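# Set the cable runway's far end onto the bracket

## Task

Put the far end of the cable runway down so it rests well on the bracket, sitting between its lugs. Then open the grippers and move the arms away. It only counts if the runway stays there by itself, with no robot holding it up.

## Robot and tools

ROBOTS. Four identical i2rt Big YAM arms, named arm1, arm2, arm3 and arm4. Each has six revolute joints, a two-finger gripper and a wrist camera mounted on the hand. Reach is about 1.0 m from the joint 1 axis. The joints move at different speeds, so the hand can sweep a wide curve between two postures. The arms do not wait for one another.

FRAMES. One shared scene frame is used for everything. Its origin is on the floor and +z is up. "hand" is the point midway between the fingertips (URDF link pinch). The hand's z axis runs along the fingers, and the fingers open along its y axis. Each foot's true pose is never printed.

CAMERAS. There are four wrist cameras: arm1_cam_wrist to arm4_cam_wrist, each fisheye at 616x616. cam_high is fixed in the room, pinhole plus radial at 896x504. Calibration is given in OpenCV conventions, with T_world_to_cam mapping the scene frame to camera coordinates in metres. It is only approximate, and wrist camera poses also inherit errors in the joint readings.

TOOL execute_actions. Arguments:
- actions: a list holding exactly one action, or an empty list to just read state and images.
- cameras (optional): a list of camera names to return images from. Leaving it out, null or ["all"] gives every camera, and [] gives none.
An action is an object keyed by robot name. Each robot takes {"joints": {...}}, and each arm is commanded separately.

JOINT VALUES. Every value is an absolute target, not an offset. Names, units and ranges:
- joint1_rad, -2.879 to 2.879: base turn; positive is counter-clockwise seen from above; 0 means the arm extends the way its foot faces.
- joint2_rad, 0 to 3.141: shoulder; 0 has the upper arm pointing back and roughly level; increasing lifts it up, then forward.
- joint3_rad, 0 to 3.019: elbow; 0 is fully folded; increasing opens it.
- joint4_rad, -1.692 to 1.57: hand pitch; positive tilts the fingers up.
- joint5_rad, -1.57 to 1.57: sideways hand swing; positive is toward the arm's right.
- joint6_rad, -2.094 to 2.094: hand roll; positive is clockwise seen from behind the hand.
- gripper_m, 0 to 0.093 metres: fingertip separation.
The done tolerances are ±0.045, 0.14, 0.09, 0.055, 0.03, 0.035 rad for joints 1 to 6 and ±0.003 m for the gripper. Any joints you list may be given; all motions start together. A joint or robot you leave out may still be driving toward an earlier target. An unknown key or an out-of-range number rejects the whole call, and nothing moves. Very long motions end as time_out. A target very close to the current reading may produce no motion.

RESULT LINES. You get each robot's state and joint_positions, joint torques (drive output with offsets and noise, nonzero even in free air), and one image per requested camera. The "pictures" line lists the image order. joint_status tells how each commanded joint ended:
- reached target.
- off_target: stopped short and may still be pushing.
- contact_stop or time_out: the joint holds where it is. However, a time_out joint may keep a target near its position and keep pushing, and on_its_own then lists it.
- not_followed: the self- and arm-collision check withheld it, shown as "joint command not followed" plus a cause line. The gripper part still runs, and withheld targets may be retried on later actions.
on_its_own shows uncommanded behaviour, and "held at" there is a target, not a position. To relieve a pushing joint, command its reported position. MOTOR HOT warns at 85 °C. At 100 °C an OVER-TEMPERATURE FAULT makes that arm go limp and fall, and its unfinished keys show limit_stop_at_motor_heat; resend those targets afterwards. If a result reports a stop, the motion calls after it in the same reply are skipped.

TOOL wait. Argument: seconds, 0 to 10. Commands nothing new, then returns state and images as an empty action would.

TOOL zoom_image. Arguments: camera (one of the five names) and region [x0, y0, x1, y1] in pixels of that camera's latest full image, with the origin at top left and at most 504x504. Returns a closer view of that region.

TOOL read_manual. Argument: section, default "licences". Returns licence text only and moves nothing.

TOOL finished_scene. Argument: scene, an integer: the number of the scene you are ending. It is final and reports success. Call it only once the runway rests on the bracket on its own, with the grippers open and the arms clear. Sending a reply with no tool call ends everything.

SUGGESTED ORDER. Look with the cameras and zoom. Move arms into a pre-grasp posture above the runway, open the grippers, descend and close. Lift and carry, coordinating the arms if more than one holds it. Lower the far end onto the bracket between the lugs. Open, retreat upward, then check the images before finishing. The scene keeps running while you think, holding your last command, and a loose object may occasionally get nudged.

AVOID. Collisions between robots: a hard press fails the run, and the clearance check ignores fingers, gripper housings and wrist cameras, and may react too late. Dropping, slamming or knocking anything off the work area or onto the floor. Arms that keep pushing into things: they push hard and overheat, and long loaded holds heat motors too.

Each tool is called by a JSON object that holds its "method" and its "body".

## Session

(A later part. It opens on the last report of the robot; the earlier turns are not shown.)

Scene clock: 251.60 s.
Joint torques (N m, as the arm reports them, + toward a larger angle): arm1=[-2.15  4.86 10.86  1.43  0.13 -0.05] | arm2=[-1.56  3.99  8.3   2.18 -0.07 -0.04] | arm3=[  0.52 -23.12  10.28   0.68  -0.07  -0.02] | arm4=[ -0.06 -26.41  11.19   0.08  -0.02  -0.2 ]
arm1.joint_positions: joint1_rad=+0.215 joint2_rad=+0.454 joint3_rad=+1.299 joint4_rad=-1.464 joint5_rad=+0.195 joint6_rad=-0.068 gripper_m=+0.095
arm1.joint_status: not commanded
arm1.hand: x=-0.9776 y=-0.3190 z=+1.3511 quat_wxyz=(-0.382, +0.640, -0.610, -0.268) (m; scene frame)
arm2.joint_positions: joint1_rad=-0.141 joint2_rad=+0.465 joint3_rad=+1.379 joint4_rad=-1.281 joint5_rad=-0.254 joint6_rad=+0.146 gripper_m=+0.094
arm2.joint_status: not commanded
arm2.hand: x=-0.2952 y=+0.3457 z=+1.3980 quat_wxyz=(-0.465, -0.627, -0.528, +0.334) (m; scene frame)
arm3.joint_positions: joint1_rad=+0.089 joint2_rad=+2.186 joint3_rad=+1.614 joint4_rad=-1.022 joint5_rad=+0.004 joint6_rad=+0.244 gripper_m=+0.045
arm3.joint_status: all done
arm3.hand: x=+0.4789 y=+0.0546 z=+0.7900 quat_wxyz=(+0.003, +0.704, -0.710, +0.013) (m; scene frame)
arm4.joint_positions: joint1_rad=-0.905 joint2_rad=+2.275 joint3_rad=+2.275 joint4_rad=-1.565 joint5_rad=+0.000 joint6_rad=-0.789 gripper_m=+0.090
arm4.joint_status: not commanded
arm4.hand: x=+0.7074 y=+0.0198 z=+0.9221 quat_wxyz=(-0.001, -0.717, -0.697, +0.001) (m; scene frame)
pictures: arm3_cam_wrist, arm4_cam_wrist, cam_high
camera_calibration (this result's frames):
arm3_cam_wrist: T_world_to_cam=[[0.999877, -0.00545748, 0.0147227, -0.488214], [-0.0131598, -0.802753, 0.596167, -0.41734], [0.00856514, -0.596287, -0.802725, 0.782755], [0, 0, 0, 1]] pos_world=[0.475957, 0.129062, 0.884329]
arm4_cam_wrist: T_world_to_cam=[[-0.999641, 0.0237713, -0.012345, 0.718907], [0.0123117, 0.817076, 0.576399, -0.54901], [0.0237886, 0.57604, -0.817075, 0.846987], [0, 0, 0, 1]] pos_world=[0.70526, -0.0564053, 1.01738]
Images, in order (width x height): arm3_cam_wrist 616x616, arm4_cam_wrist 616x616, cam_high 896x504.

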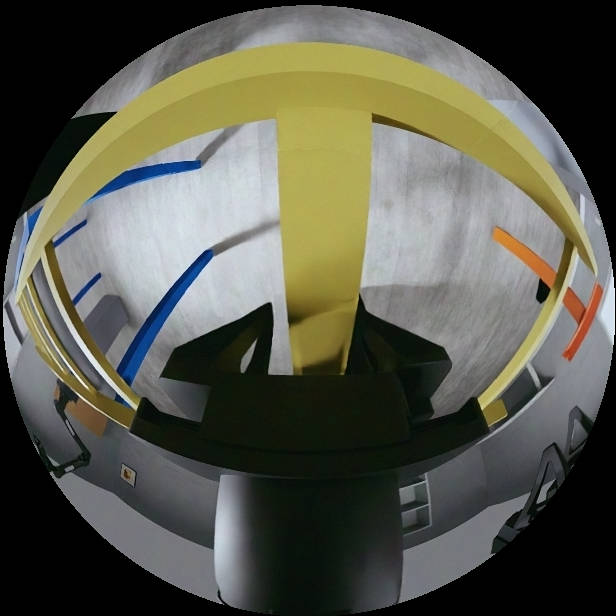

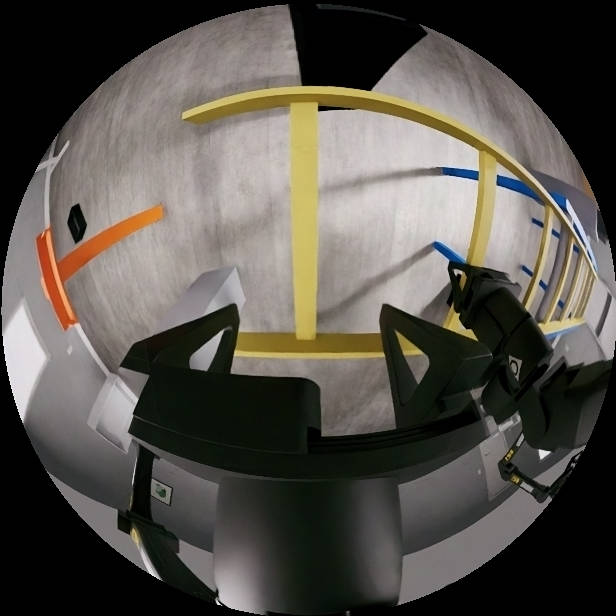

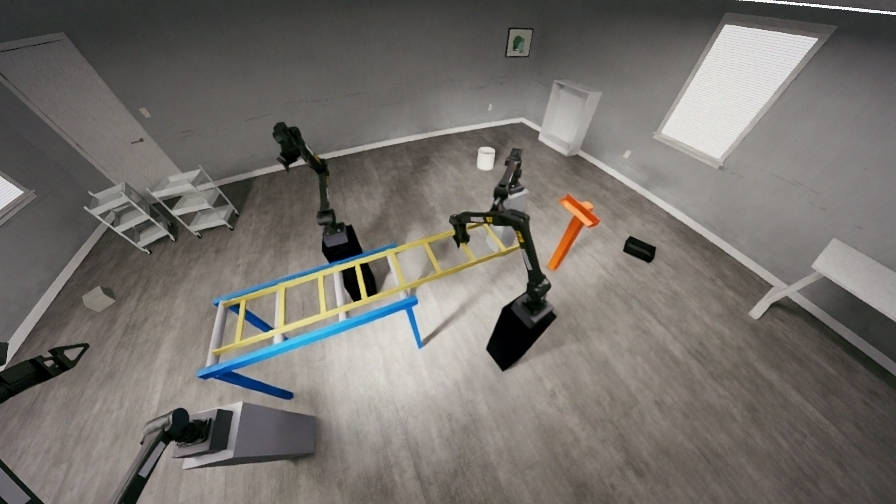

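{"method": "execute_actions", "body": {"actions": [{"arm4":{"joints":{"joint2_rad":2.36,"joint3_rad":2.06,"joint4_rad":-1.275,"joint6_rad":-0.83}}}], "cameras": ["arm4_cam_wrist","arm3_cam_wrist"]}}

Scene clock: 265.70 s.
Joint torques (N m, as the arm reports them, + toward a larger angle): arm1=[-2.34  5.09 10.86  1.41  0.12 -0.04] | arm2=[-1.56  4.11  8.3   2.18 -0.07 -0.04] | arm3=[  0.54 -23.18  10.29   0.68  -0.07  -0.02] | arm4=[ -0.16 -27.92   9.27   0.7   -0.03  -0.2 ]
arm1.joint_positions: joint1_rad=+0.215 joint2_rad=+0.454 joint3_rad=+1.299 joint4_rad=-1.464 joint5_rad=+0.195 joint6_rad=-0.068 gripper_m=+0.095
arm1.joint_status: not commanded
arm1.hand: x=-0.9776 y=-0.3190 z=+1.3511 quat_wxyz=(-0.382, +0.640, -0.610, -0.268) (m; scene frame)
arm2.joint_positions: joint1_rad=-0.141 joint2_rad=+0.465 joint3_rad=+1.379 joint4_rad=-1.281 joint5_rad=-0.254 joint6_rad=+0.146 gripper_m=+0.094
arm2.joint_status: not commanded
arm2.hand: x=-0.2952 y=+0.3457 z=+1.3980 quat_wxyz=(-0.465, -0.627, -0.528, +0.334) (m; scene frame)
arm3.joint_positions: joint1_rad=+0.089 joint2_rad=+2.186 joint3_rad=+1.614 joint4_rad=-1.022 joint5_rad=+0.004 joint6_rad=+0.244 gripper_m=+0.045
arm3.joint_status: not commanded
arm3.hand: x=+0.4789 y=+0.0546 z=+0.7900 quat_wxyz=(+0.003, +0.704, -0.710, +0.013) (m; scene frame)
arm4.joint_positions: joint1_rad=-0.905 joint2_rad=+2.363 joint3_rad=+2.045 joint4_rad=-1.285 joint5_rad=+0.000 joint6_rad=-0.818 gripper_m=+0.090
arm4.joint_status: all done
arm4.hand: x=+0.7137 y=+0.0252 z=+0.7762 quat_wxyz=(-0.002, -0.707, -0.707, -0.017) (m; scene frame)
pictures: arm3_cam_wrist, arm4_cam_wrist
camera_calibration (this result's frames):
arm3_cam_wrist: T_world_to_cam=[[0.999877, -0.00545748, 0.0147227, -0.488214], [-0.0131598, -0.802753, 0.596167, -0.41734], [0.00856514, -0.596287, -0.802725, 0.782755], [0, 0, 0, 1]] pos_world=[0.475957, 0.129062, 0.884329]
arm4_cam_wrist: T_world_to_cam=[[-0.999219, -0.00389654, -0.0393244, 0.744654], [-0.0266003, 0.802237, 0.596413, -0.456829], [0.0292235, 0.596993, -0.801714, 0.708183], [0, 0, 0, 1]] pos_world=[0.711224, -0.0533936, 0.869502]
Images, in order (width x height): arm3_cam_wrist 616x616, arm4_cam_wrist 616x616.

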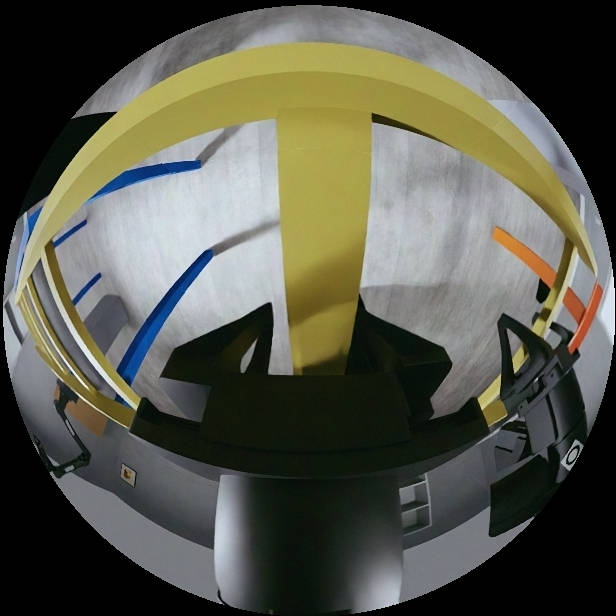

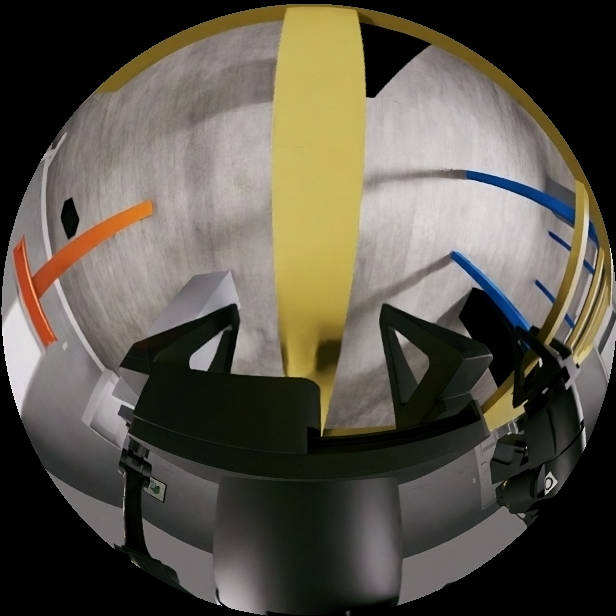

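{"method": "execute_actions", "body": {"actions": [{"arm4":{"joints":{"joint4_rad":-1.245,"gripper_m":0.0}},"arm3":{"joints":{"gripper_m":0.09}}}], "cameras": ["arm4_cam_wrist"]}}

Scene clock: 271.73 s.
Joint torques (N m, as the arm reports them, + toward a larger angle): arm1=[-2.28  4.91 10.85  1.39  0.12 -0.04] | arm2=[-1.56  4.07  8.32  2.18 -0.07 -0.04] | arm3=[  0.5  -23.14  10.29   0.68  -0.08  -0.02] | arm4=[ -0.26 -27.43   9.52   0.92  -0.01  -0.38]
arm1.joint_positions: joint1_rad=+0.215 joint2_rad=+0.454 joint3_rad=+1.299 joint4_rad=-1.464 joint5_rad=+0.195 joint6_rad=-0.068 gripper_m=+0.095
arm1.joint_status: not commanded
arm1.hand: x=-0.9776 y=-0.3190 z=+1.3511 quat_wxyz=(-0.382, +0.640, -0.610, -0.268) (m; scene frame)
arm2.joint_positions: joint1_rad=-0.141 joint2_rad=+0.465 joint3_rad=+1.379 joint4_rad=-1.281 joint5_rad=-0.254 joint6_rad=+0.146 gripper_m=+0.094
arm2.joint_status: not commanded
arm2.hand: x=-0.2952 y=+0.3457 z=+1.3980 quat_wxyz=(-0.465, -0.627, -0.528, +0.334) (m; scene frame)
arm3.joint_positions: joint1_rad=+0.089 joint2_rad=+2.186 joint3_rad=+1.614 joint4_rad=-1.022 joint5_rad=+0.004 joint6_rad=+0.244 gripper_m=+0.090
arm3.joint_status: all done
arm3.hand: x=+0.4789 y=+0.0546 z=+0.7900 quat_wxyz=(+0.003, +0.704, -0.710, +0.013) (m; scene frame)
arm4.joint_positions: joint1_rad=-0.903 joint2_rad=+2.362 joint3_rad=+2.043 joint4_rad=-1.259 joint5_rad=+0.000 joint6_rad=-0.800 gripper_m=+0.023
arm4.joint_status: gripper_m off_target (ended at +0.023, target +0.000); the others done
arm4.hand: x=+0.7109 y=+0.0202 z=+0.7759 quat_wxyz=(-0.002, -0.712, -0.702, -0.005) (m; scene frame)
pictures: arm4_cam_wrist
camera_calibration (this result's frames):
arm4_cam_wrist: T_world_to_cam=[[-0.999696, 0.0112939, -0.0218993, 0.728263], [-0.00359167, 0.812484, 0.582973, -0.458775], [0.0243768, 0.582875, -0.812196, 0.7229], [0, 0, 0, 1]] pos_world=[0.708773, -0.0568383, 0.870539]
Images, in order (width x height): arm4_cam_wrist 616x616.

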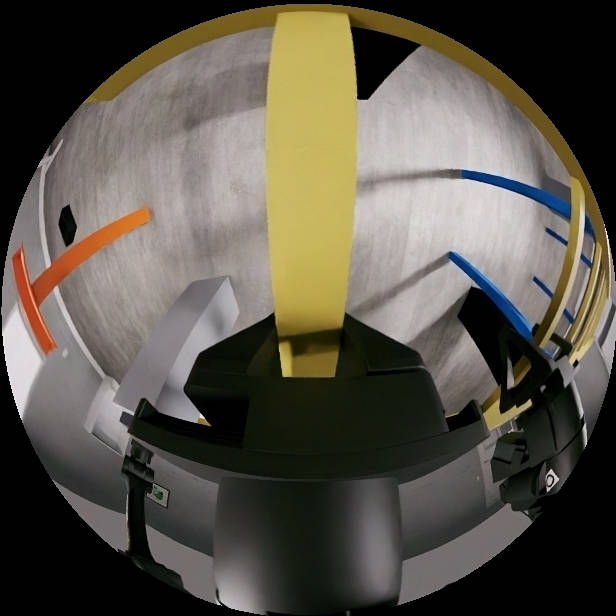

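{"method": "execute_actions", "body": {"actions": [{"arm3":{"joints":{"joint2_rad":1.7}}}], "cameras": []}}

{"method": "execute_actions", "body": {"actions": [{"arm3":{"joints":{"joint1_rad":0.4,"joint2_rad":0.8,"joint3_rad":1.2}},"arm4":{"joints":{"joint1_rad":-0.80,"joint2_rad":2.165,"joint3_rad":1.745,"joint4_rad":-1.12,"joint6_rad":-0.70}}}], "cameras": ["arm4_cam_wrist","cam_high"]}}

Scene clock: 289.73 s.
Joint torques (N m, as the arm reports them, + toward a larger angle): arm1=[-2.13  4.89 10.86  1.41  0.12 -0.04] | arm2=[-1.49  4.08  8.29  2.19 -0.07 -0.04] | arm3=[  0.55 -15.69  11.92   1.48  -0.07  -0.03] | arm4=[ -0.49 -27.57   9.47   0.86  -0.02  -0.38]
arm1.joint_positions: joint1_rad=+0.215 joint2_rad=+0.454 joint3_rad=+1.299 joint4_rad=-1.464 joint5_rad=+0.195 joint6_rad=-0.068 gripper_m=+0.095
arm1.joint_status: not commanded
arm1.hand: x=-0.9776 y=-0.3190 z=+1.3511 quat_wxyz=(-0.382, +0.640, -0.610, -0.268) (m; scene frame)
arm2.joint_positions: joint1_rad=-0.141 joint2_rad=+0.465 joint3_rad=+1.379 joint4_rad=-1.281 joint5_rad=-0.254 joint6_rad=+0.146 gripper_m=+0.094
arm2.joint_status: not commanded
arm2.hand: x=-0.2952 y=+0.3457 z=+1.3980 quat_wxyz=(-0.465, -0.627, -0.528, +0.334) (m; scene frame)
arm3.joint_positions: joint1_rad=+0.089 joint2_rad=+1.673 joint3_rad=+1.627 joint4_rad=-1.020 joint5_rad=+0.004 joint6_rad=+0.244 gripper_m=+0.090
arm3.joint_status: all done
arm3.hand: x=+0.4734 y=+0.0718 z=+1.1093 quat_wxyz=(-0.132, +0.682, -0.688, -0.211) (m; scene frame)
arm4.joint_positions: joint1_rad=-0.903 joint2_rad=+2.362 joint3_rad=+2.043 joint4_rad=-1.259 joint5_rad=+0.000 joint6_rad=-0.800 gripper_m=+0.023
arm4.joint_status: not commanded
arm4.hand: x=+0.7109 y=+0.0202 z=+0.7759 quat_wxyz=(-0.002, -0.712, -0.702, -0.005) (m; scene frame)
pictures: none
No camera images: the call's "cameras" was empty. Leave "cameras" out to get every camera's image.

Scene clock: 291.30 s.
Joint torques (N m, as the arm reports them, + toward a larger angle): arm1=[-2.31  4.82 10.82  1.39  0.11 -0.05] | arm2=[-1.55  4.07  8.29  2.17 -0.07 -0.05] | arm3=[-1.17 -0.73 11.08  1.92  0.16 -0.03] | arm4=[ -1.87 -25.72  10.13   0.13   0.11  -0.33]
arm1.joint_positions: joint1_rad=+0.215 joint2_rad=+0.454 joint3_rad=+1.299 joint4_rad=-1.464 joint5_rad=+0.195 joint6_rad=-0.068 gripper_m=+0.095
arm1.joint_status: not commanded
arm1.hand: x=-0.9776 y=-0.3190 z=+1.3511 quat_wxyz=(-0.382, +0.640, -0.610, -0.268) (m; scene frame)
arm2.joint_positions: joint1_rad=-0.141 joint2_rad=+0.465 joint3_rad=+1.379 joint4_rad=-1.281 joint5_rad=-0.254 joint6_rad=+0.146 gripper_m=+0.094
arm2.joint_status: not commanded
arm2.hand: x=-0.2952 y=+0.3457 z=+1.3980 quat_wxyz=(-0.465, -0.627, -0.528, +0.334) (m; scene frame)
arm3.joint_positions: joint1_rad=+0.412 joint2_rad=+0.785 joint3_rad=+1.205 joint4_rad=-1.017 joint5_rad=-0.002 joint6_rad=+0.244 gripper_m=+0.090
arm3.joint_status: all done
arm3.hand: x=+0.4303 y=-0.2392 z=+1.3060 quat_wxyz=(-0.175, +0.717, -0.519, -0.432) (m; scene frame)
arm4.joint_positions: joint1_rad=-0.786 joint2_rad=+2.183 joint3_rad=+1.711 joint4_rad=-1.114 joint5_rad=-0.003 joint6_rad=-0.674 gripper_m=+0.023
arm4.joint_status: all done
arm4.hand: x=+0.8145 y=+0.0160 z=+0.7754 quat_wxyz=(-0.002, -0.715, -0.699, -0.009) (m; scene frame)
pictures: arm4_cam_wrist, cam_high
camera_calibration (this result's frames):
arm4_cam_wrist: T_world_to_cam=[[-0.999417, 0.0198089, -0.0278043, 0.836154], [-0.000288764, 0.809509, 0.587107, -0.460574], [0.0341378, 0.586773, -0.809032, 0.711938], [0, 0, 0, 1]] pos_world=[0.81123, -0.0614709, 0.869636]
Images, in order (width x height): arm4_cam_wrist 616x616, cam_high 896x504.

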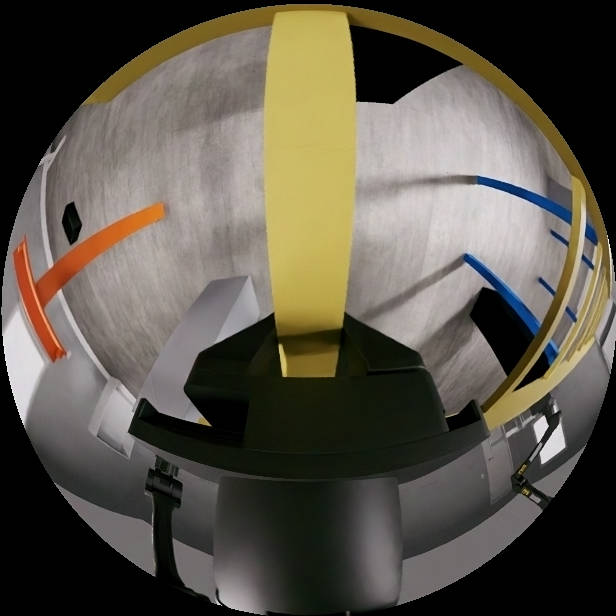

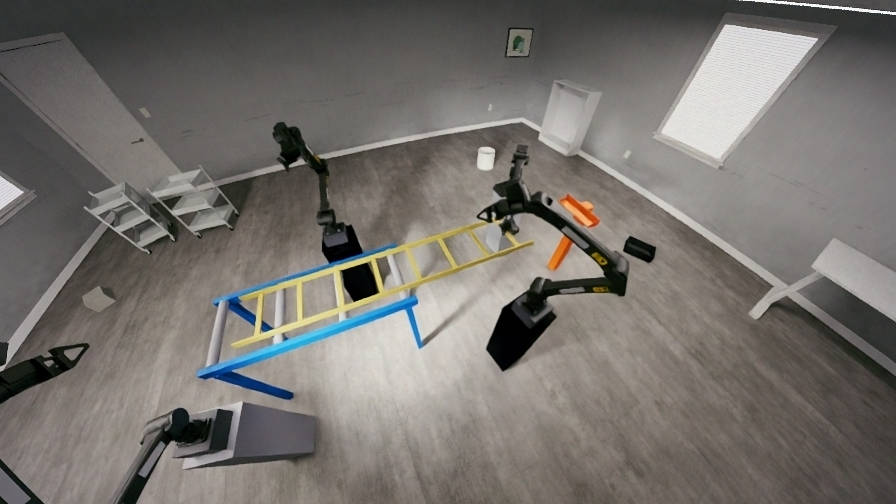

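{"method": "execute_actions", "body": {"actions": [{"arm3":{"joints":{"joint1_rad":-1.6,"joint6_rad":0}},"arm4":{"joints":{"joint1_rad":-0.645,"joint2_rad":1.985,"joint3_rad":1.505,"joint4_rad":-1.015,"joint6_rad":-0.53}}}], "cameras": ["cam_high"]}}

Scene clock: 309.50 s.
Joint torques (N m, as the arm reports them, + toward a larger angle): arm1=[-2.04  4.89 10.83  1.4   0.13 -0.03] | arm2=[-1.58  4.05  8.31  2.2  -0.07 -0.04] | arm3=[-0.97 -1.22 11.04  1.91  0.06 -0.05] | arm4=[ -2.09 -26.3   10.56  -0.09   0.18  -0.22]
arm1.joint_positions: joint1_rad=+0.215 joint2_rad=+0.454 joint3_rad=+1.299 joint4_rad=-1.464 joint5_rad=+0.195 joint6_rad=-0.068 gripper_m=+0.095
arm1.joint_status: not commanded
arm1.hand: x=-0.9776 y=-0.3190 z=+1.3511 quat_wxyz=(-0.382, +0.640, -0.610, -0.268) (m; scene frame)
arm2.joint_positions: joint1_rad=-0.141 joint2_rad=+0.465 joint3_rad=+1.379 joint4_rad=-1.281 joint5_rad=-0.254 joint6_rad=+0.146 gripper_m=+0.094
arm2.joint_status: not commanded
arm2.hand: x=-0.2952 y=+0.3457 z=+1.3980 quat_wxyz=(-0.465, -0.627, -0.528, +0.334) (m; scene frame)
arm3.joint_positions: joint1_rad=-1.591 joint2_rad=+0.790 joint3_rad=+1.205 joint4_rad=-1.017 joint5_rad=+0.000 joint6_rad=+0.012 gripper_m=+0.090
arm3.joint_status: all done
arm3.hand: x=+0.9709 y=-0.4950 z=+1.3070 quat_wxyz=(-0.466, +0.051, -0.882, -0.032) (m; scene frame)
arm4.joint_positions: joint1_rad=-0.629 joint2_rad=+2.041 joint3_rad=+1.458 joint4_rad=-1.003 joint5_rad=-0.005 joint6_rad=-0.515 gripper_m=+0.023
arm4.joint_status: all done
arm4.hand: x=+0.9274 y=+0.0117 z=+0.7755 quat_wxyz=(-0.002, -0.716, -0.698, -0.009) (m; scene frame)
pictures: cam_high
Images, in order (width x height): cam_high 896x504.

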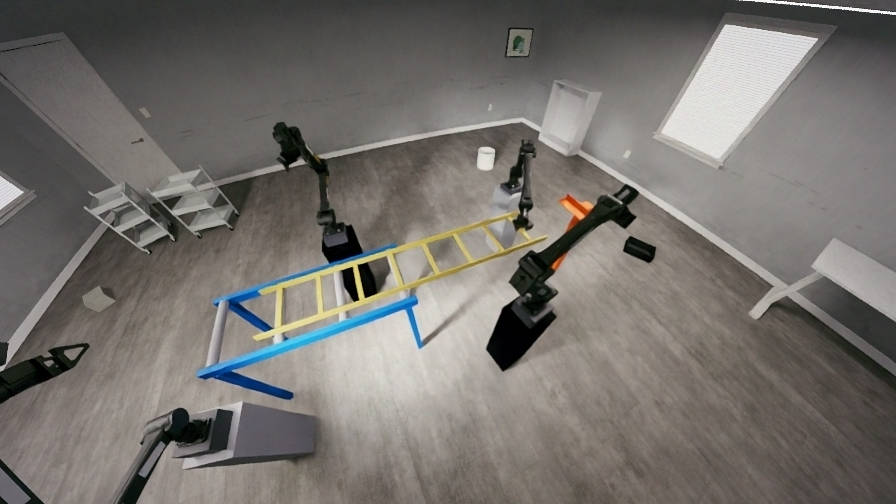

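{"method": "execute_actions", "body": {"actions": [{"arm3":{"joints":{"joint2_rad":2.26,"joint3_rad":1.56,"joint4_rad":0.7,"joint5_rad":-1.0}},"arm4":{"joints":{"joint1_rad":-0.41,"joint2_rad":1.81,"joint3_rad":1.345,"joint4_rad":-0.94,"joint6_rad":-0.29}}}], "cameras": ["cam_high","arm3_cam_wrist","arm4_cam_wrist"]}}

Scene clock: 317.13 s.
Joint torques (N m, as the arm reports them, + toward a larger angle): arm1=[-2.23  5.01 10.84  1.37  0.12 -0.04] | arm2=[-1.54  4.12  8.31  2.18 -0.08 -0.05] | arm3=[ -1.04 -23.87  11.3    2.28  -0.13  -0.04] | arm4=[ -1.16 -29.66  11.72  -0.34   0.03  -0.06]
arm1.joint_positions: joint1_rad=+0.215 joint2_rad=+0.454 joint3_rad=+1.299 joint4_rad=-1.464 joint5_rad=+0.195 joint6_rad=-0.068 gripper_m=+0.095
arm1.joint_status: not commanded
arm1.hand: x=-0.9776 y=-0.3190 z=+1.3511 quat_wxyz=(-0.382, +0.640, -0.610, -0.268) (m; scene frame)
arm2.joint_positions: joint1_rad=-0.141 joint2_rad=+0.465 joint3_rad=+1.379 joint4_rad=-1.281 joint5_rad=-0.254 joint6_rad=+0.146 gripper_m=+0.094
arm2.joint_status: not commanded
arm2.hand: x=-0.2952 y=+0.3457 z=+1.3980 quat_wxyz=(-0.465, -0.627, -0.528, +0.334) (m; scene frame)
arm3.joint_positions: joint1_rad=-1.591 joint2_rad=+2.246 joint3_rad=+1.540 joint4_rad=+0.681 joint5_rad=-0.997 joint6_rad=+0.010 gripper_m=+0.090
arm3.joint_status: all done
arm3.hand: x=+1.3647 y=-0.3002 z=+0.9775 quat_wxyz=(-0.589, +0.371, -0.608, -0.382) (m; scene frame)
arm4.joint_positions: joint1_rad=-0.408 joint2_rad=+1.932 joint3_rad=+1.277 joint4_rad=-0.920 joint5_rad=+0.000 joint6_rad=-0.289 gripper_m=+0.023
arm4.joint_status: all done
arm4.hand: x=+1.0562 y=+0.0052 z=+0.7769 quat_wxyz=(+0.000, -0.717, -0.697, -0.003) (m; scene frame)
pictures: arm3_cam_wrist, arm4_cam_wrist, cam_high
camera_calibration (this result's frames):
arm3_cam_wrist: T_world_to_cam=[[0.900544, -0.434137, -0.023371, -1.3345], [-0.272715, -0.522201, -0.808043, 1.00872], [0.338597, 0.734051, -0.58866, 0.453786], [0, 0, 0, 1]] pos_world=[1.32322, -0.385707, 1.05102]
arm4_cam_wrist: T_world_to_cam=[[-0.999508, 0.026137, -0.0173176, 1.06981], [0.0111822, 0.813176, 0.581911, -0.460705], [0.0292917, 0.581431, -0.813068, 0.719512], [0, 0, 0, 1]] pos_world=[1.05336, -0.0716739, 0.871628]
Images, in order (width x height): arm3_cam_wrist 616x616, arm4_cam_wrist 616x616, cam_high 896x504.

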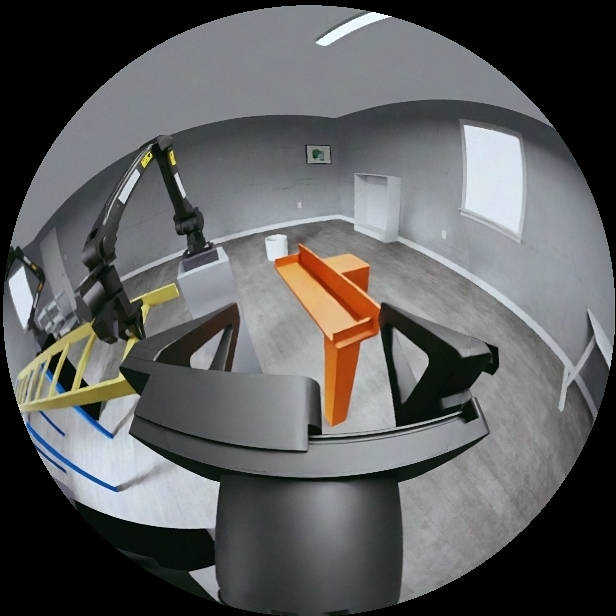

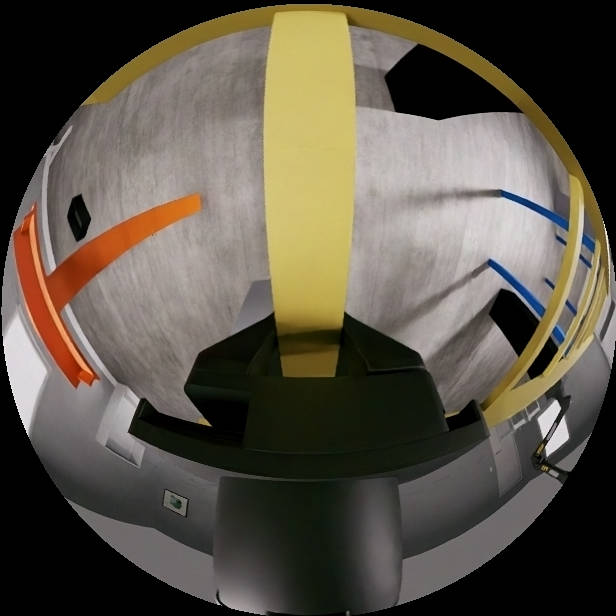

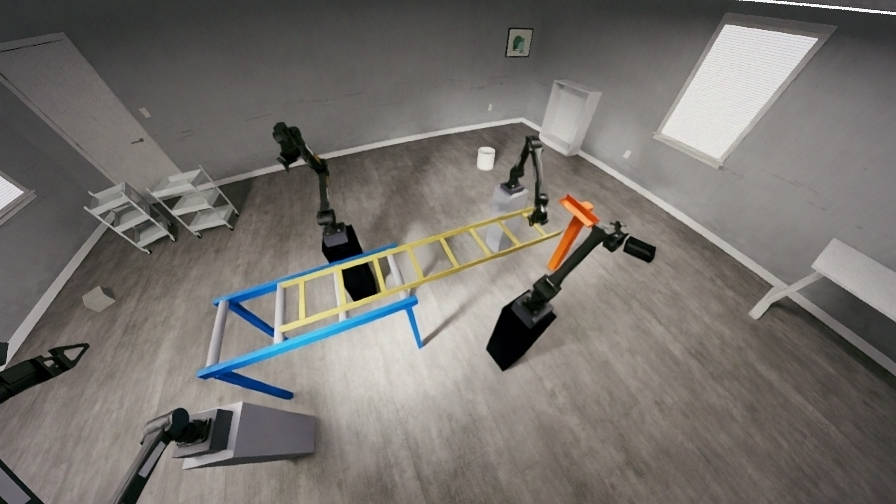

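{"method": "zoom_image", "body": {"camera": "arm3_cam_wrist", "region": [260, 230, 400, 370]}}

{"method": "zoom_image", "body": {"camera": "arm4_cam_wrist", "region": [0, 190, 210, 400]}}

Region (260, 230, 400, 370) of arm3_cam_wrist's 616x616 image, scaled by 3.600, with more detail than that image has.

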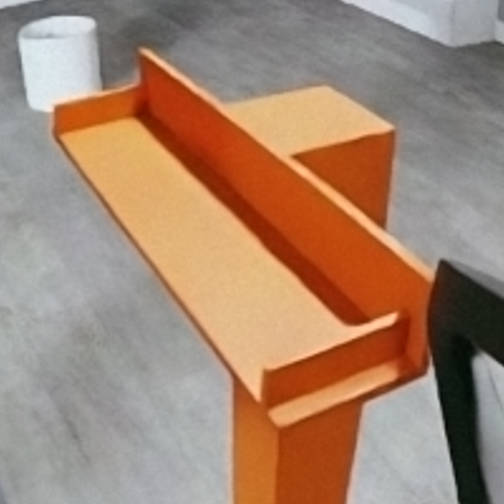

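Region (0, 190, 210, 400) of arm4_cam_wrist's 616x616 image, scaled by 2.400, with more detail than that image has.

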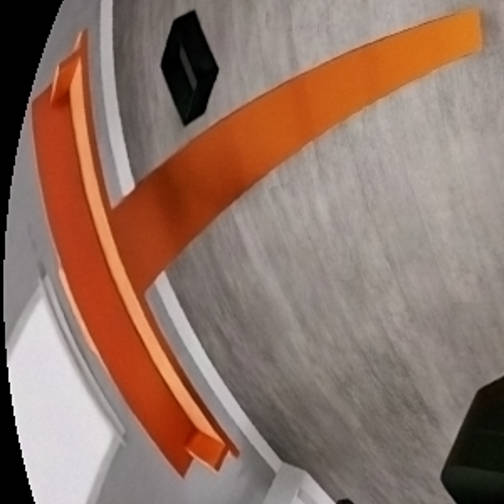

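{"method": "execute_actions", "body": {"actions": [{"arm4":{"joints":{"joint1_rad":-0.03,"joint2_rad":1.68,"joint3_rad":1.30,"joint4_rad":-0.945,"joint6_rad":0.09}}}], "cameras": ["cam_high","arm3_cam_wrist","arm4_cam_wrist"]}}

Scene clock: 352.03 s.
Joint torques (N m, as the arm reports them, + toward a larger angle): arm1=[-2.25  4.94 10.88  1.38  0.12 -0.04] | arm2=[-1.55  4.02  8.29  2.18 -0.07 -0.04] | arm3=[ -1.03 -24.24  11.35   2.2   -0.13  -0.04] | arm4=[ -0.29 -33.27  13.27  -0.29   0.06   0.11]
arm1.joint_positions: joint1_rad=+0.215 joint2_rad=+0.454 joint3_rad=+1.299 joint4_rad=-1.464 joint5_rad=+0.195 joint6_rad=-0.068 gripper_m=+0.095
arm1.joint_status: not commanded
arm1.hand: x=-0.9776 y=-0.3190 z=+1.3511 quat_wxyz=(-0.382, +0.640, -0.610, -0.268) (m; scene frame)
arm2.joint_positions: joint1_rad=-0.141 joint2_rad=+0.465 joint3_rad=+1.379 joint4_rad=-1.281 joint5_rad=-0.254 joint6_rad=+0.146 gripper_m=+0.094
arm2.joint_status: not commanded
arm2.hand: x=-0.2952 y=+0.3457 z=+1.3980 quat_wxyz=(-0.465, -0.627, -0.528, +0.334) (m; scene frame)
arm3.joint_positions: joint1_rad=-1.591 joint2_rad=+2.246 joint3_rad=+1.540 joint4_rad=+0.681 joint5_rad=-0.997 joint6_rad=+0.010 gripper_m=+0.090
arm3.joint_status: not commanded
arm3.hand: x=+1.3647 y=-0.3002 z=+0.9775 quat_wxyz=(-0.589, +0.371, -0.608, -0.382) (m; scene frame)
arm4.joint_positions: joint1_rad=-0.044 joint2_rad=+1.856 joint3_rad=+1.211 joint4_rad=-0.926 joint5_rad=+0.000 joint6_rad=+0.074 gripper_m=+0.023
arm4.joint_status: joint2_rad time_out (moved -0.076 of -0.252); the others done
arm4.on_its_own: joint2_rad reads +1.856 and still pushes toward +1.680 since a time_out
arm4.hand: x=+1.2420 y=+0.0018 z=+0.7943 quat_wxyz=(-0.001, -0.717, -0.697, -0.002) (m; scene frame)
pictures: arm3_cam_wrist, arm4_cam_wrist, cam_high
camera_calibration (this result's frames):
arm3_cam_wrist: T_world_to_cam=[[0.900544, -0.434137, -0.023371, -1.3345], [-0.272715, -0.522201, -0.808043, 1.00872], [0.338597, 0.734051, -0.58866, 0.453786], [0, 0, 0, 1]] pos_world=[1.32322, -0.385707, 1.05102]
arm4_cam_wrist: T_world_to_cam=[[-0.999541, 0.0253371, -0.0166076, 1.25544], [0.0110257, 0.814847, 0.579571, -0.468172], [0.0282173, 0.579122, -0.814752, 0.732868], [0, 0, 0, 1]] pos_world=[1.23934, -0.0747404, 0.889295]
Images, in order (width x height): arm3_cam_wrist 616x616, arm4_cam_wrist 616x616, cam_high 896x504.

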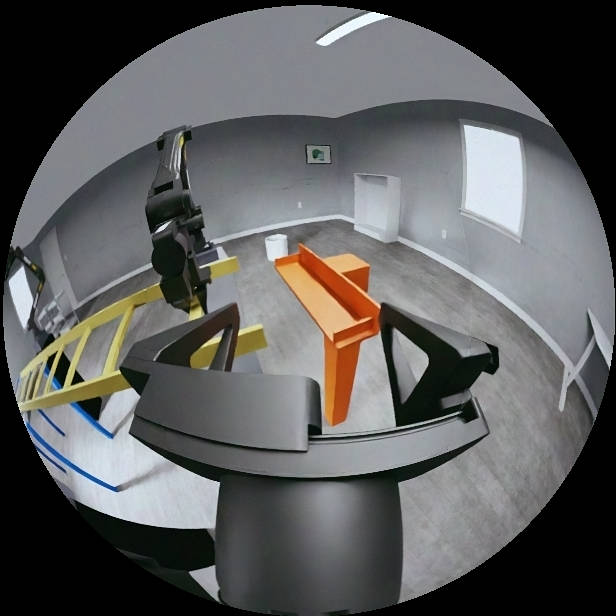

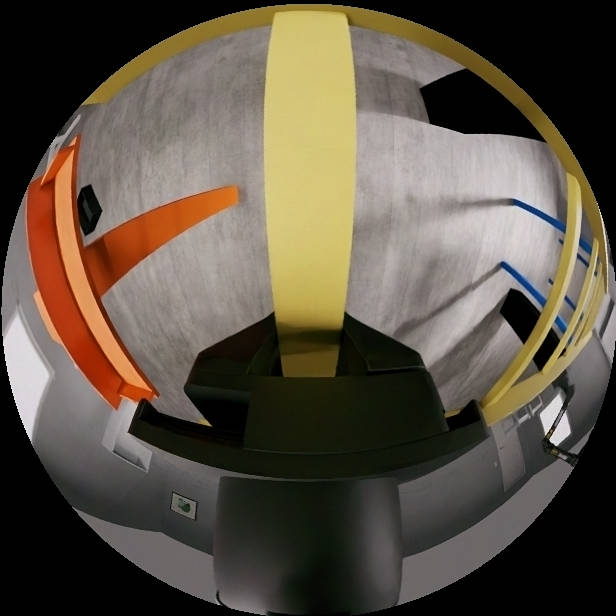

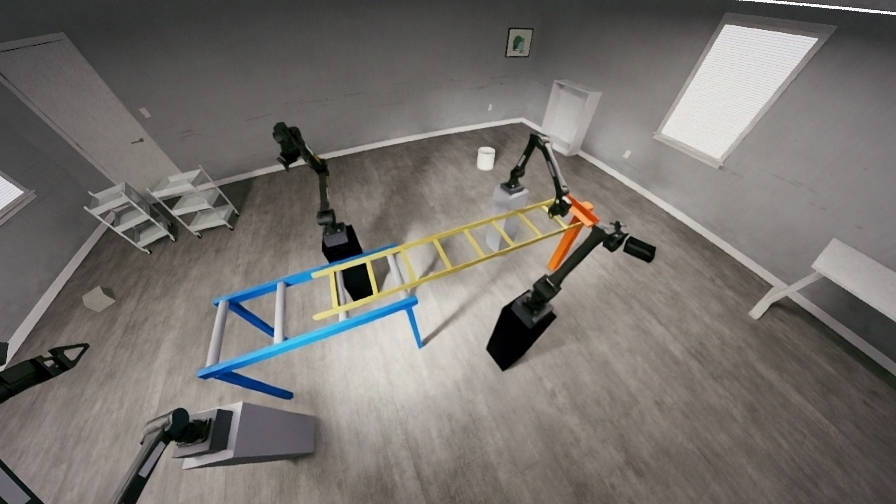

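Lifted ~2 cm. Check alignment.

{"method": "zoom_image", "body": {"camera": "arm4_cam_wrist", "region": [20, 80, 180, 240]}}

{"method": "zoom_image", "body": {"camera": "arm4_cam_wrist", "region": [80, 320, 220, 460]}}

{"method": "zoom_image", "body": {"camera": "arm3_cam_wrist", "region": [190, 230, 390, 380]}}

Region (20, 80, 180, 240) of arm4_cam_wrist's 616x616 image, scaled by 3.150, with more detail than that image has.

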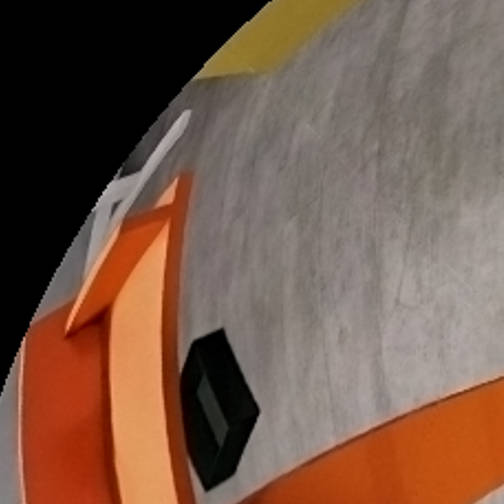

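Region (80, 320, 220, 460) of arm4_cam_wrist's 616x616 image, scaled by 3.600, with more detail than that image has.

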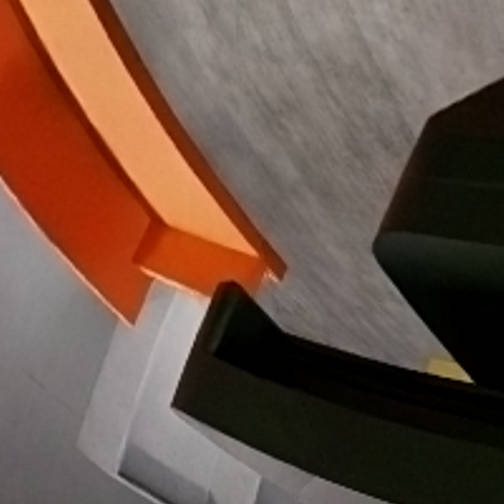

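Region (190, 230, 390, 380) of arm3_cam_wrist's 616x616 image, scaled by 2.520, with more detail than that image has; it fills the top 378 rows of this view, and the rest is white.

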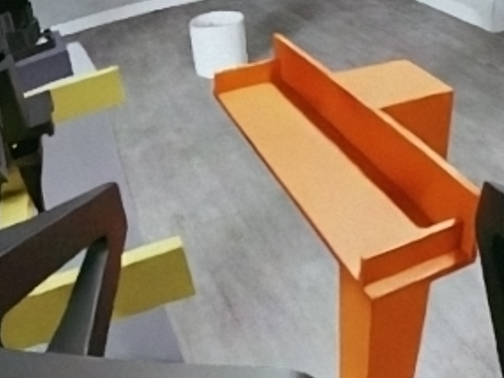

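{"method": "execute_actions", "body": {"actions": [{"arm4":{"joints":{"joint1_rad":0.155,"joint2_rad":1.69,"joint3_rad":1.36,"joint4_rad":-0.97,"joint6_rad":0.27}}}], "cameras": ["arm3_cam_wrist","arm4_cam_wrist"]}}

Scene clock: 380.17 s.
Joint torques (N m, as the arm reports them, + toward a larger angle): arm1=[-2.04  4.74 10.84  1.43  0.11 -0.04] | arm2=[-1.63  4.04  8.3   2.17 -0.08 -0.04] | arm3=[ -1.02 -24.24  11.34   2.21  -0.14  -0.03] | arm4=[ -1.05 -32.08  14.91  -0.86   0.1    0.02]
arm1.joint_positions: joint1_rad=+0.215 joint2_rad=+0.454 joint3_rad=+1.299 joint4_rad=-1.464 joint5_rad=+0.195 joint6_rad=-0.068 gripper_m=+0.095
arm1.joint_status: not commanded
arm1.hand: x=-0.9776 y=-0.3190 z=+1.3511 quat_wxyz=(-0.382, +0.640, -0.610, -0.268) (m; scene frame)
arm2.joint_positions: joint1_rad=-0.141 joint2_rad=+0.465 joint3_rad=+1.379 joint4_rad=-1.281 joint5_rad=-0.254 joint6_rad=+0.146 gripper_m=+0.094
arm2.joint_status: not commanded
arm2.hand: x=-0.2952 y=+0.3457 z=+1.3980 quat_wxyz=(-0.465, -0.627, -0.528, +0.334) (m; scene frame)
arm3.joint_positions: joint1_rad=-1.591 joint2_rad=+2.246 joint3_rad=+1.540 joint4_rad=+0.681 joint5_rad=-0.997 joint6_rad=+0.010 gripper_m=+0.090
arm3.joint_status: not commanded
arm3.hand: x=+1.3647 y=-0.3002 z=+0.9775 quat_wxyz=(-0.589, +0.371, -0.608, -0.382) (m; scene frame)
arm4.joint_positions: joint1_rad=+0.155 joint2_rad=+1.856 joint3_rad=+1.211 joint4_rad=-0.935 joint5_rad=-0.001 joint6_rad=+0.263 gripper_m=+0.023
arm4.joint_status: joint2_rad time_out (moved +0.000 of -0.166); joint3_rad time_out (moved +0.000 of +0.149); the others done
arm4.on_its_own: joint2_rad reads +1.856 and still pushes toward +1.690 since a time_out; joint3_rad reads +1.211 and still pushes toward +1.323 since a time_out
arm4.hand: x=+1.3395 y=+0.0182 z=+0.7947 quat_wxyz=(+0.003, -0.714, -0.700, -0.004) (m; scene frame)
pictures: arm3_cam_wrist, arm4_cam_wrist
camera_calibration (this result's frames):
arm3_cam_wrist: T_world_to_cam=[[0.900544, -0.434137, -0.023371, -1.3345], [-0.272715, -0.522201, -0.808043, 1.00872], [0.338597, 0.734051, -0.58866, 0.453786], [0, 0, 0, 1]] pos_world=[1.32322, -0.385707, 1.05102]
arm4_cam_wrist: T_world_to_cam=[[-0.999769, 0.015534, -0.0148801, 1.35161], [0.00384376, 0.809619, 0.586943, -0.478952], [0.0211648, 0.58675, -0.809492, 0.726076], [0, 0, 0, 1]] pos_world=[1.33777, -0.0592525, 0.888982]
Images, in order (width x height): arm3_cam_wrist 616x616, arm4_cam_wrist 616x616.

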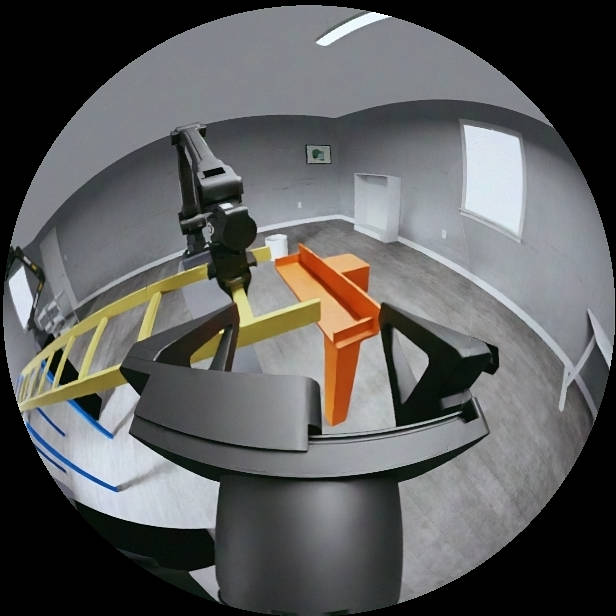

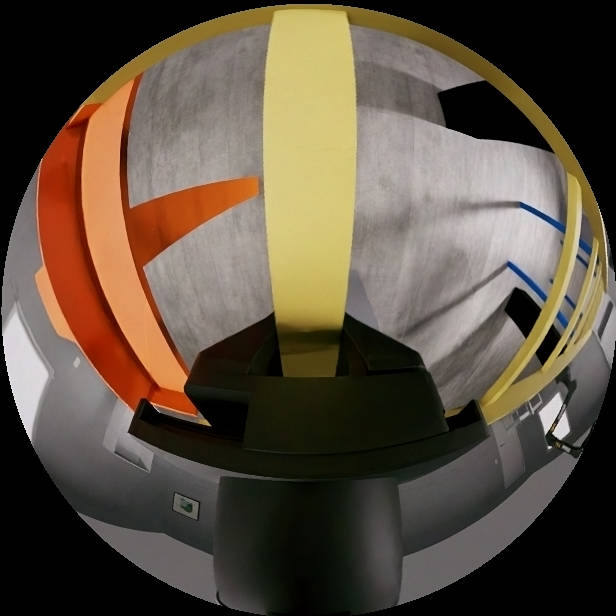

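{"method": "execute_actions", "body": {"actions": [{"arm4":{"joints":{"joint3_rad":1.52,"joint4_rad":-1.0}}}], "cameras": []}}

Scene clock: 390.83 s.
Joint torques (N m, as the arm reports them, + toward a larger angle): arm1=[-2.02  4.91 10.86  1.41  0.12 -0.05] | arm2=[-1.62  4.08  8.3   2.18 -0.08 -0.04] | arm3=[ -0.95 -24.2   11.35   2.21  -0.13  -0.04] | arm4=[ -1.06 -34.59  15.49   0.67   0.25  -0.17]
arm1.joint_positions: joint1_rad=+0.215 joint2_rad=+0.454 joint3_rad=+1.299 joint4_rad=-1.464 joint5_rad=+0.195 joint6_rad=-0.068 gripper_m=+0.095
arm1.joint_status: not commanded
arm1.hand: x=-0.9776 y=-0.3190 z=+1.3511 quat_wxyz=(-0.382, +0.640, -0.610, -0.268) (m; scene frame)
arm2.joint_positions: joint1_rad=-0.141 joint2_rad=+0.465 joint3_rad=+1.379 joint4_rad=-1.281 joint5_rad=-0.254 joint6_rad=+0.146 gripper_m=+0.094
arm2.joint_status: not commanded
arm2.hand: x=-0.2952 y=+0.3457 z=+1.3980 quat_wxyz=(-0.465, -0.627, -0.528, +0.334) (m; scene frame)
arm3.joint_positions: joint1_rad=-1.591 joint2_rad=+2.246 joint3_rad=+1.540 joint4_rad=+0.681 joint5_rad=-0.997 joint6_rad=+0.010 gripper_m=+0.090
arm3.joint_status: not commanded
arm3.hand: x=+1.3647 y=-0.3002 z=+0.9775 quat_wxyz=(-0.589, +0.371, -0.608, -0.382) (m; scene frame)
arm4.joint_positions: joint1_rad=+0.155 joint2_rad=+1.870 joint3_rad=+1.335 joint4_rad=-1.007 joint5_rad=-0.005 joint6_rad=+0.282 gripper_m=+0.023
arm4.joint_status: joint3_rad time_out (moved +0.124 of +0.309); the others done
arm4.on_its_own: joint2_rad reads +1.870 and still pushes toward +1.690 since a time_out; joint3_rad reads +1.335 and still pushes toward +1.447 since a time_out
arm4.hand: x=+1.3489 y=-0.0182 z=+0.8274 quat_wxyz=(-0.015, -0.720, -0.693, +0.004) (m; scene frame)
pictures: none
No camera images: the call's "cameras" was empty. Leave "cameras" out to get every camera's image.

{"method": "execute_actions", "body": {"actions": [{"arm4":{"joints":{"joint1_rad":0.285,"joint6_rad":0.41}}}], "cameras": ["arm3_cam_wrist","arm4_cam_wrist"]}}

Scene clock: 400.93 s.
Joint torques (N m, as the arm reports them, + toward a larger angle): arm1=[-2.1   5.08 10.83  1.39  0.12 -0.05] | arm2=[-1.55  4.04  8.33  2.18 -0.07 -0.05] | arm3=[ -1.   -24.29  11.34   2.21  -0.13  -0.03] | arm4=[ -1.53 -35.    15.43   0.6    0.27  -0.04]
arm1.joint_positions: joint1_rad=+0.215 joint2_rad=+0.454 joint3_rad=+1.299 joint4_rad=-1.464 joint5_rad=+0.195 joint6_rad=-0.068 gripper_m=+0.095
arm1.joint_status: not commanded
arm1.hand: x=-0.9776 y=-0.3190 z=+1.3511 quat_wxyz=(-0.382, +0.640, -0.610, -0.268) (m; scene frame)
arm2.joint_positions: joint1_rad=-0.141 joint2_rad=+0.465 joint3_rad=+1.379 joint4_rad=-1.281 joint5_rad=-0.254 joint6_rad=+0.146 gripper_m=+0.094
arm2.joint_status: not commanded
arm2.hand: x=-0.2952 y=+0.3457 z=+1.3980 quat_wxyz=(-0.465, -0.627, -0.528, +0.334) (m; scene frame)
arm3.joint_positions: joint1_rad=-1.591 joint2_rad=+2.246 joint3_rad=+1.540 joint4_rad=+0.681 joint5_rad=-0.997 joint6_rad=+0.010 gripper_m=+0.090
arm3.joint_status: not commanded
arm3.hand: x=+1.3647 y=-0.3002 z=+0.9775 quat_wxyz=(-0.589, +0.371, -0.608, -0.382) (m; scene frame)
arm4.joint_positions: joint1_rad=+0.290 joint2_rad=+1.870 joint3_rad=+1.335 joint4_rad=-1.003 joint5_rad=-0.005 joint6_rad=+0.406 gripper_m=+0.023
arm4.joint_status: all done
arm4.on_its_own: joint2_rad reads +1.870 and still pushes toward +1.690 since a time_out; joint3_rad reads +1.335 and still pushes toward +1.447 since a time_out
arm4.hand: x=+1.4182 y=+0.0033 z=+0.8277 quat_wxyz=(-0.017, -0.717, -0.697, +0.003) (m; scene frame)
pictures: arm3_cam_wrist, arm4_cam_wrist
camera_calibration (this result's frames):
arm3_cam_wrist: T_world_to_cam=[[0.900544, -0.434137, -0.023371, -1.3345], [-0.272715, -0.522201, -0.808043, 1.00872], [0.338597, 0.734051, -0.58866, 0.453786], [0, 0, 0, 1]] pos_world=[1.32322, -0.385707, 1.05102]
arm4_cam_wrist: T_world_to_cam=[[-0.999173, 0.023132, -0.0334541, 1.44548], [0.000625919, 0.831168, 0.556022, -0.456436], [0.0406678, 0.555541, -0.830494, 0.7497], [0, 0, 0, 1]] pos_world=[1.41409, -0.0705506, 0.924767]
Images, in order (width x height): arm3_cam_wrist 616x616, arm4_cam_wrist 616x616.

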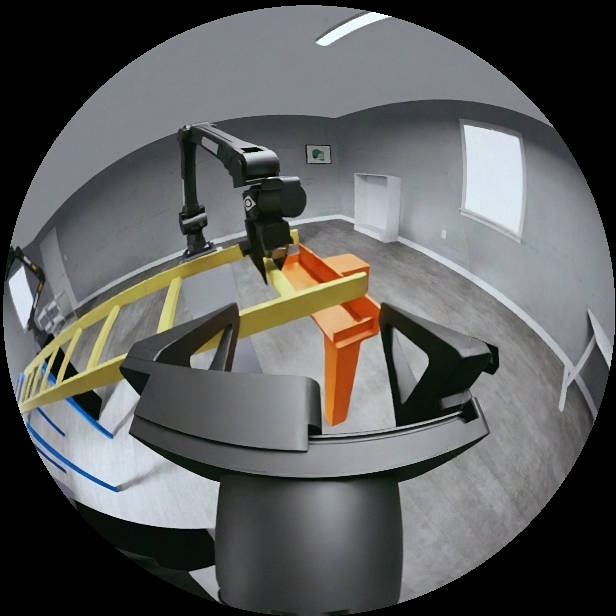

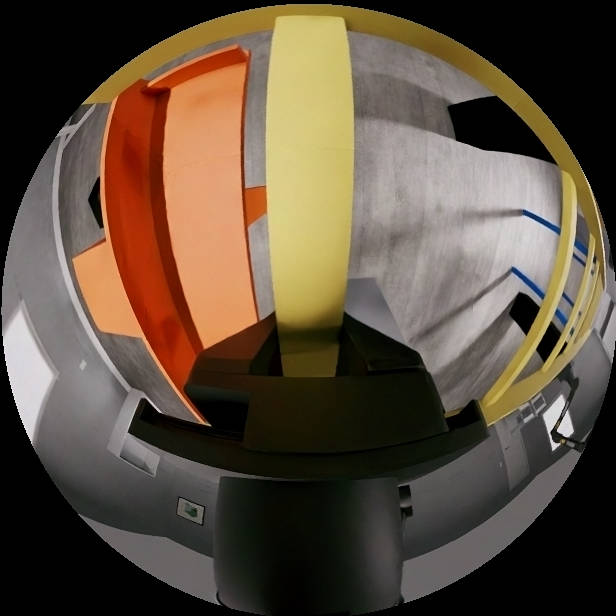

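{"method": "execute_actions", "body": {"actions": [{"arm4":{"joints":{"joint1_rad":0.262,"joint2_rad":1.76,"joint4_rad":-0.96,"joint6_rad":0.39}}}], "cameras": ["arm3_cam_wrist","arm4_cam_wrist"]}}

Scene clock: 409.47 s.
Joint torques (N m, as the arm reports them, + toward a larger angle): arm1=[-2.12  4.97 10.84  1.4   0.12 -0.05] | arm2=[-1.6   4.11  8.31  2.17 -0.07 -0.04] | arm3=[ -0.98 -24.24  11.35   2.22  -0.13  -0.04] | arm4=[ -1.65 -32.45  15.39   0.96   0.07  -0.11]
arm1.joint_positions: joint1_rad=+0.215 joint2_rad=+0.454 joint3_rad=+1.299 joint4_rad=-1.464 joint5_rad=+0.195 joint6_rad=-0.068 gripper_m=+0.095
arm1.joint_status: not commanded
arm1.hand: x=-0.9776 y=-0.3190 z=+1.3511 quat_wxyz=(-0.382, +0.640, -0.610, -0.268) (m; scene frame)
arm2.joint_positions: joint1_rad=-0.141 joint2_rad=+0.465 joint3_rad=+1.379 joint4_rad=-1.281 joint5_rad=-0.254 joint6_rad=+0.146 gripper_m=+0.094
arm2.joint_status: not commanded
arm2.hand: x=-0.2952 y=+0.3457 z=+1.3980 quat_wxyz=(-0.465, -0.627, -0.528, +0.334) (m; scene frame)
arm3.joint_positions: joint1_rad=-1.591 joint2_rad=+2.246 joint3_rad=+1.540 joint4_rad=+0.681 joint5_rad=-0.997 joint6_rad=+0.010 gripper_m=+0.090
arm3.joint_status: not commanded
arm3.hand: x=+1.3647 y=-0.3002 z=+0.9775 quat_wxyz=(-0.589, +0.371, -0.608, -0.382) (m; scene frame)
arm4.joint_positions: joint1_rad=+0.274 joint2_rad=+1.908 joint3_rad=+1.335 joint4_rad=-0.973 joint5_rad=+0.000 joint6_rad=+0.394 gripper_m=+0.023
arm4.joint_status: joint2_rad off_target (ended at +1.908, target +1.760); the others done
arm4.on_its_own: joint2_rad reads +1.908 and still pushes toward +1.760 since a time_out; joint3_rad reads +1.335 and still pushes toward +1.447 since a time_out
arm4.hand: x=+1.4102 y=-0.0034 z=+0.8082 quat_wxyz=(-0.012, -0.718, -0.696, +0.004) (m; scene frame)
pictures: arm3_cam_wrist, arm4_cam_wrist
camera_calibration (this result's frames):
arm3_cam_wrist: T_world_to_cam=[[0.900544, -0.434137, -0.023371, -1.3345], [-0.272715, -0.522201, -0.808043, 1.00872], [0.338597, 0.734051, -0.58866, 0.453786], [0, 0, 0, 1]] pos_world=[1.32322, -0.385707, 1.05102]
arm4_cam_wrist: T_world_to_cam=[[-0.999303, 0.0276182, -0.0251246, 1.43047], [0.00879645, 0.828136, 0.560458, -0.455208], [0.0362854, 0.559846, -0.827802, 0.74157], [0, 0, 0, 1]] pos_world=[1.40657, -0.0776978, 0.904937]
Images, in order (width x height): arm3_cam_wrist 616x616, arm4_cam_wrist 616x616.

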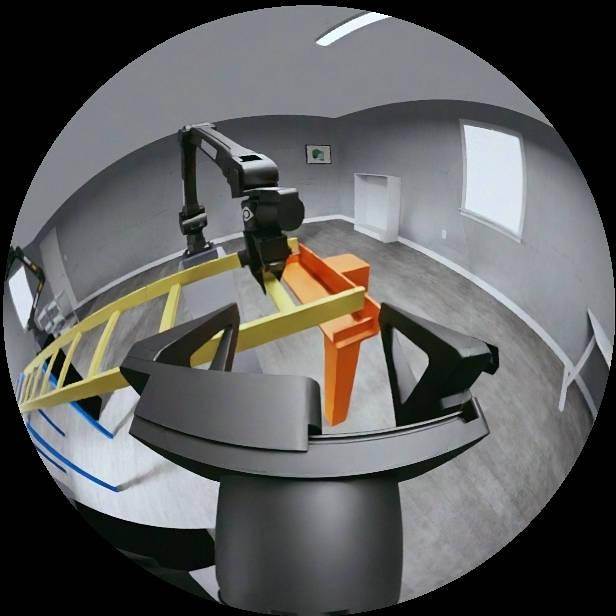

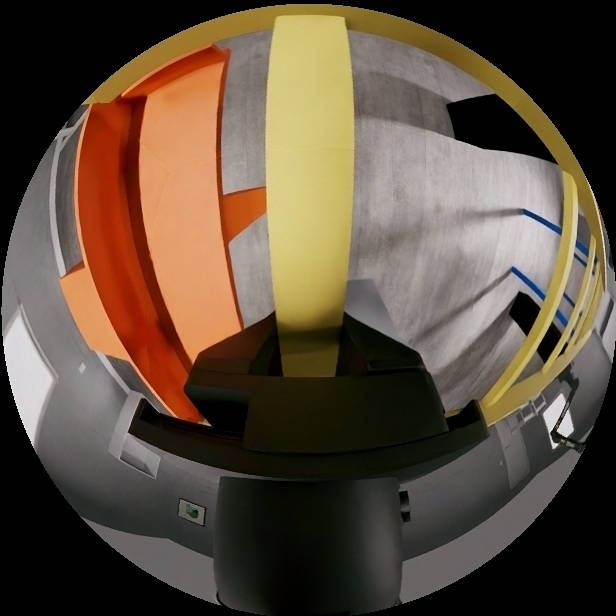

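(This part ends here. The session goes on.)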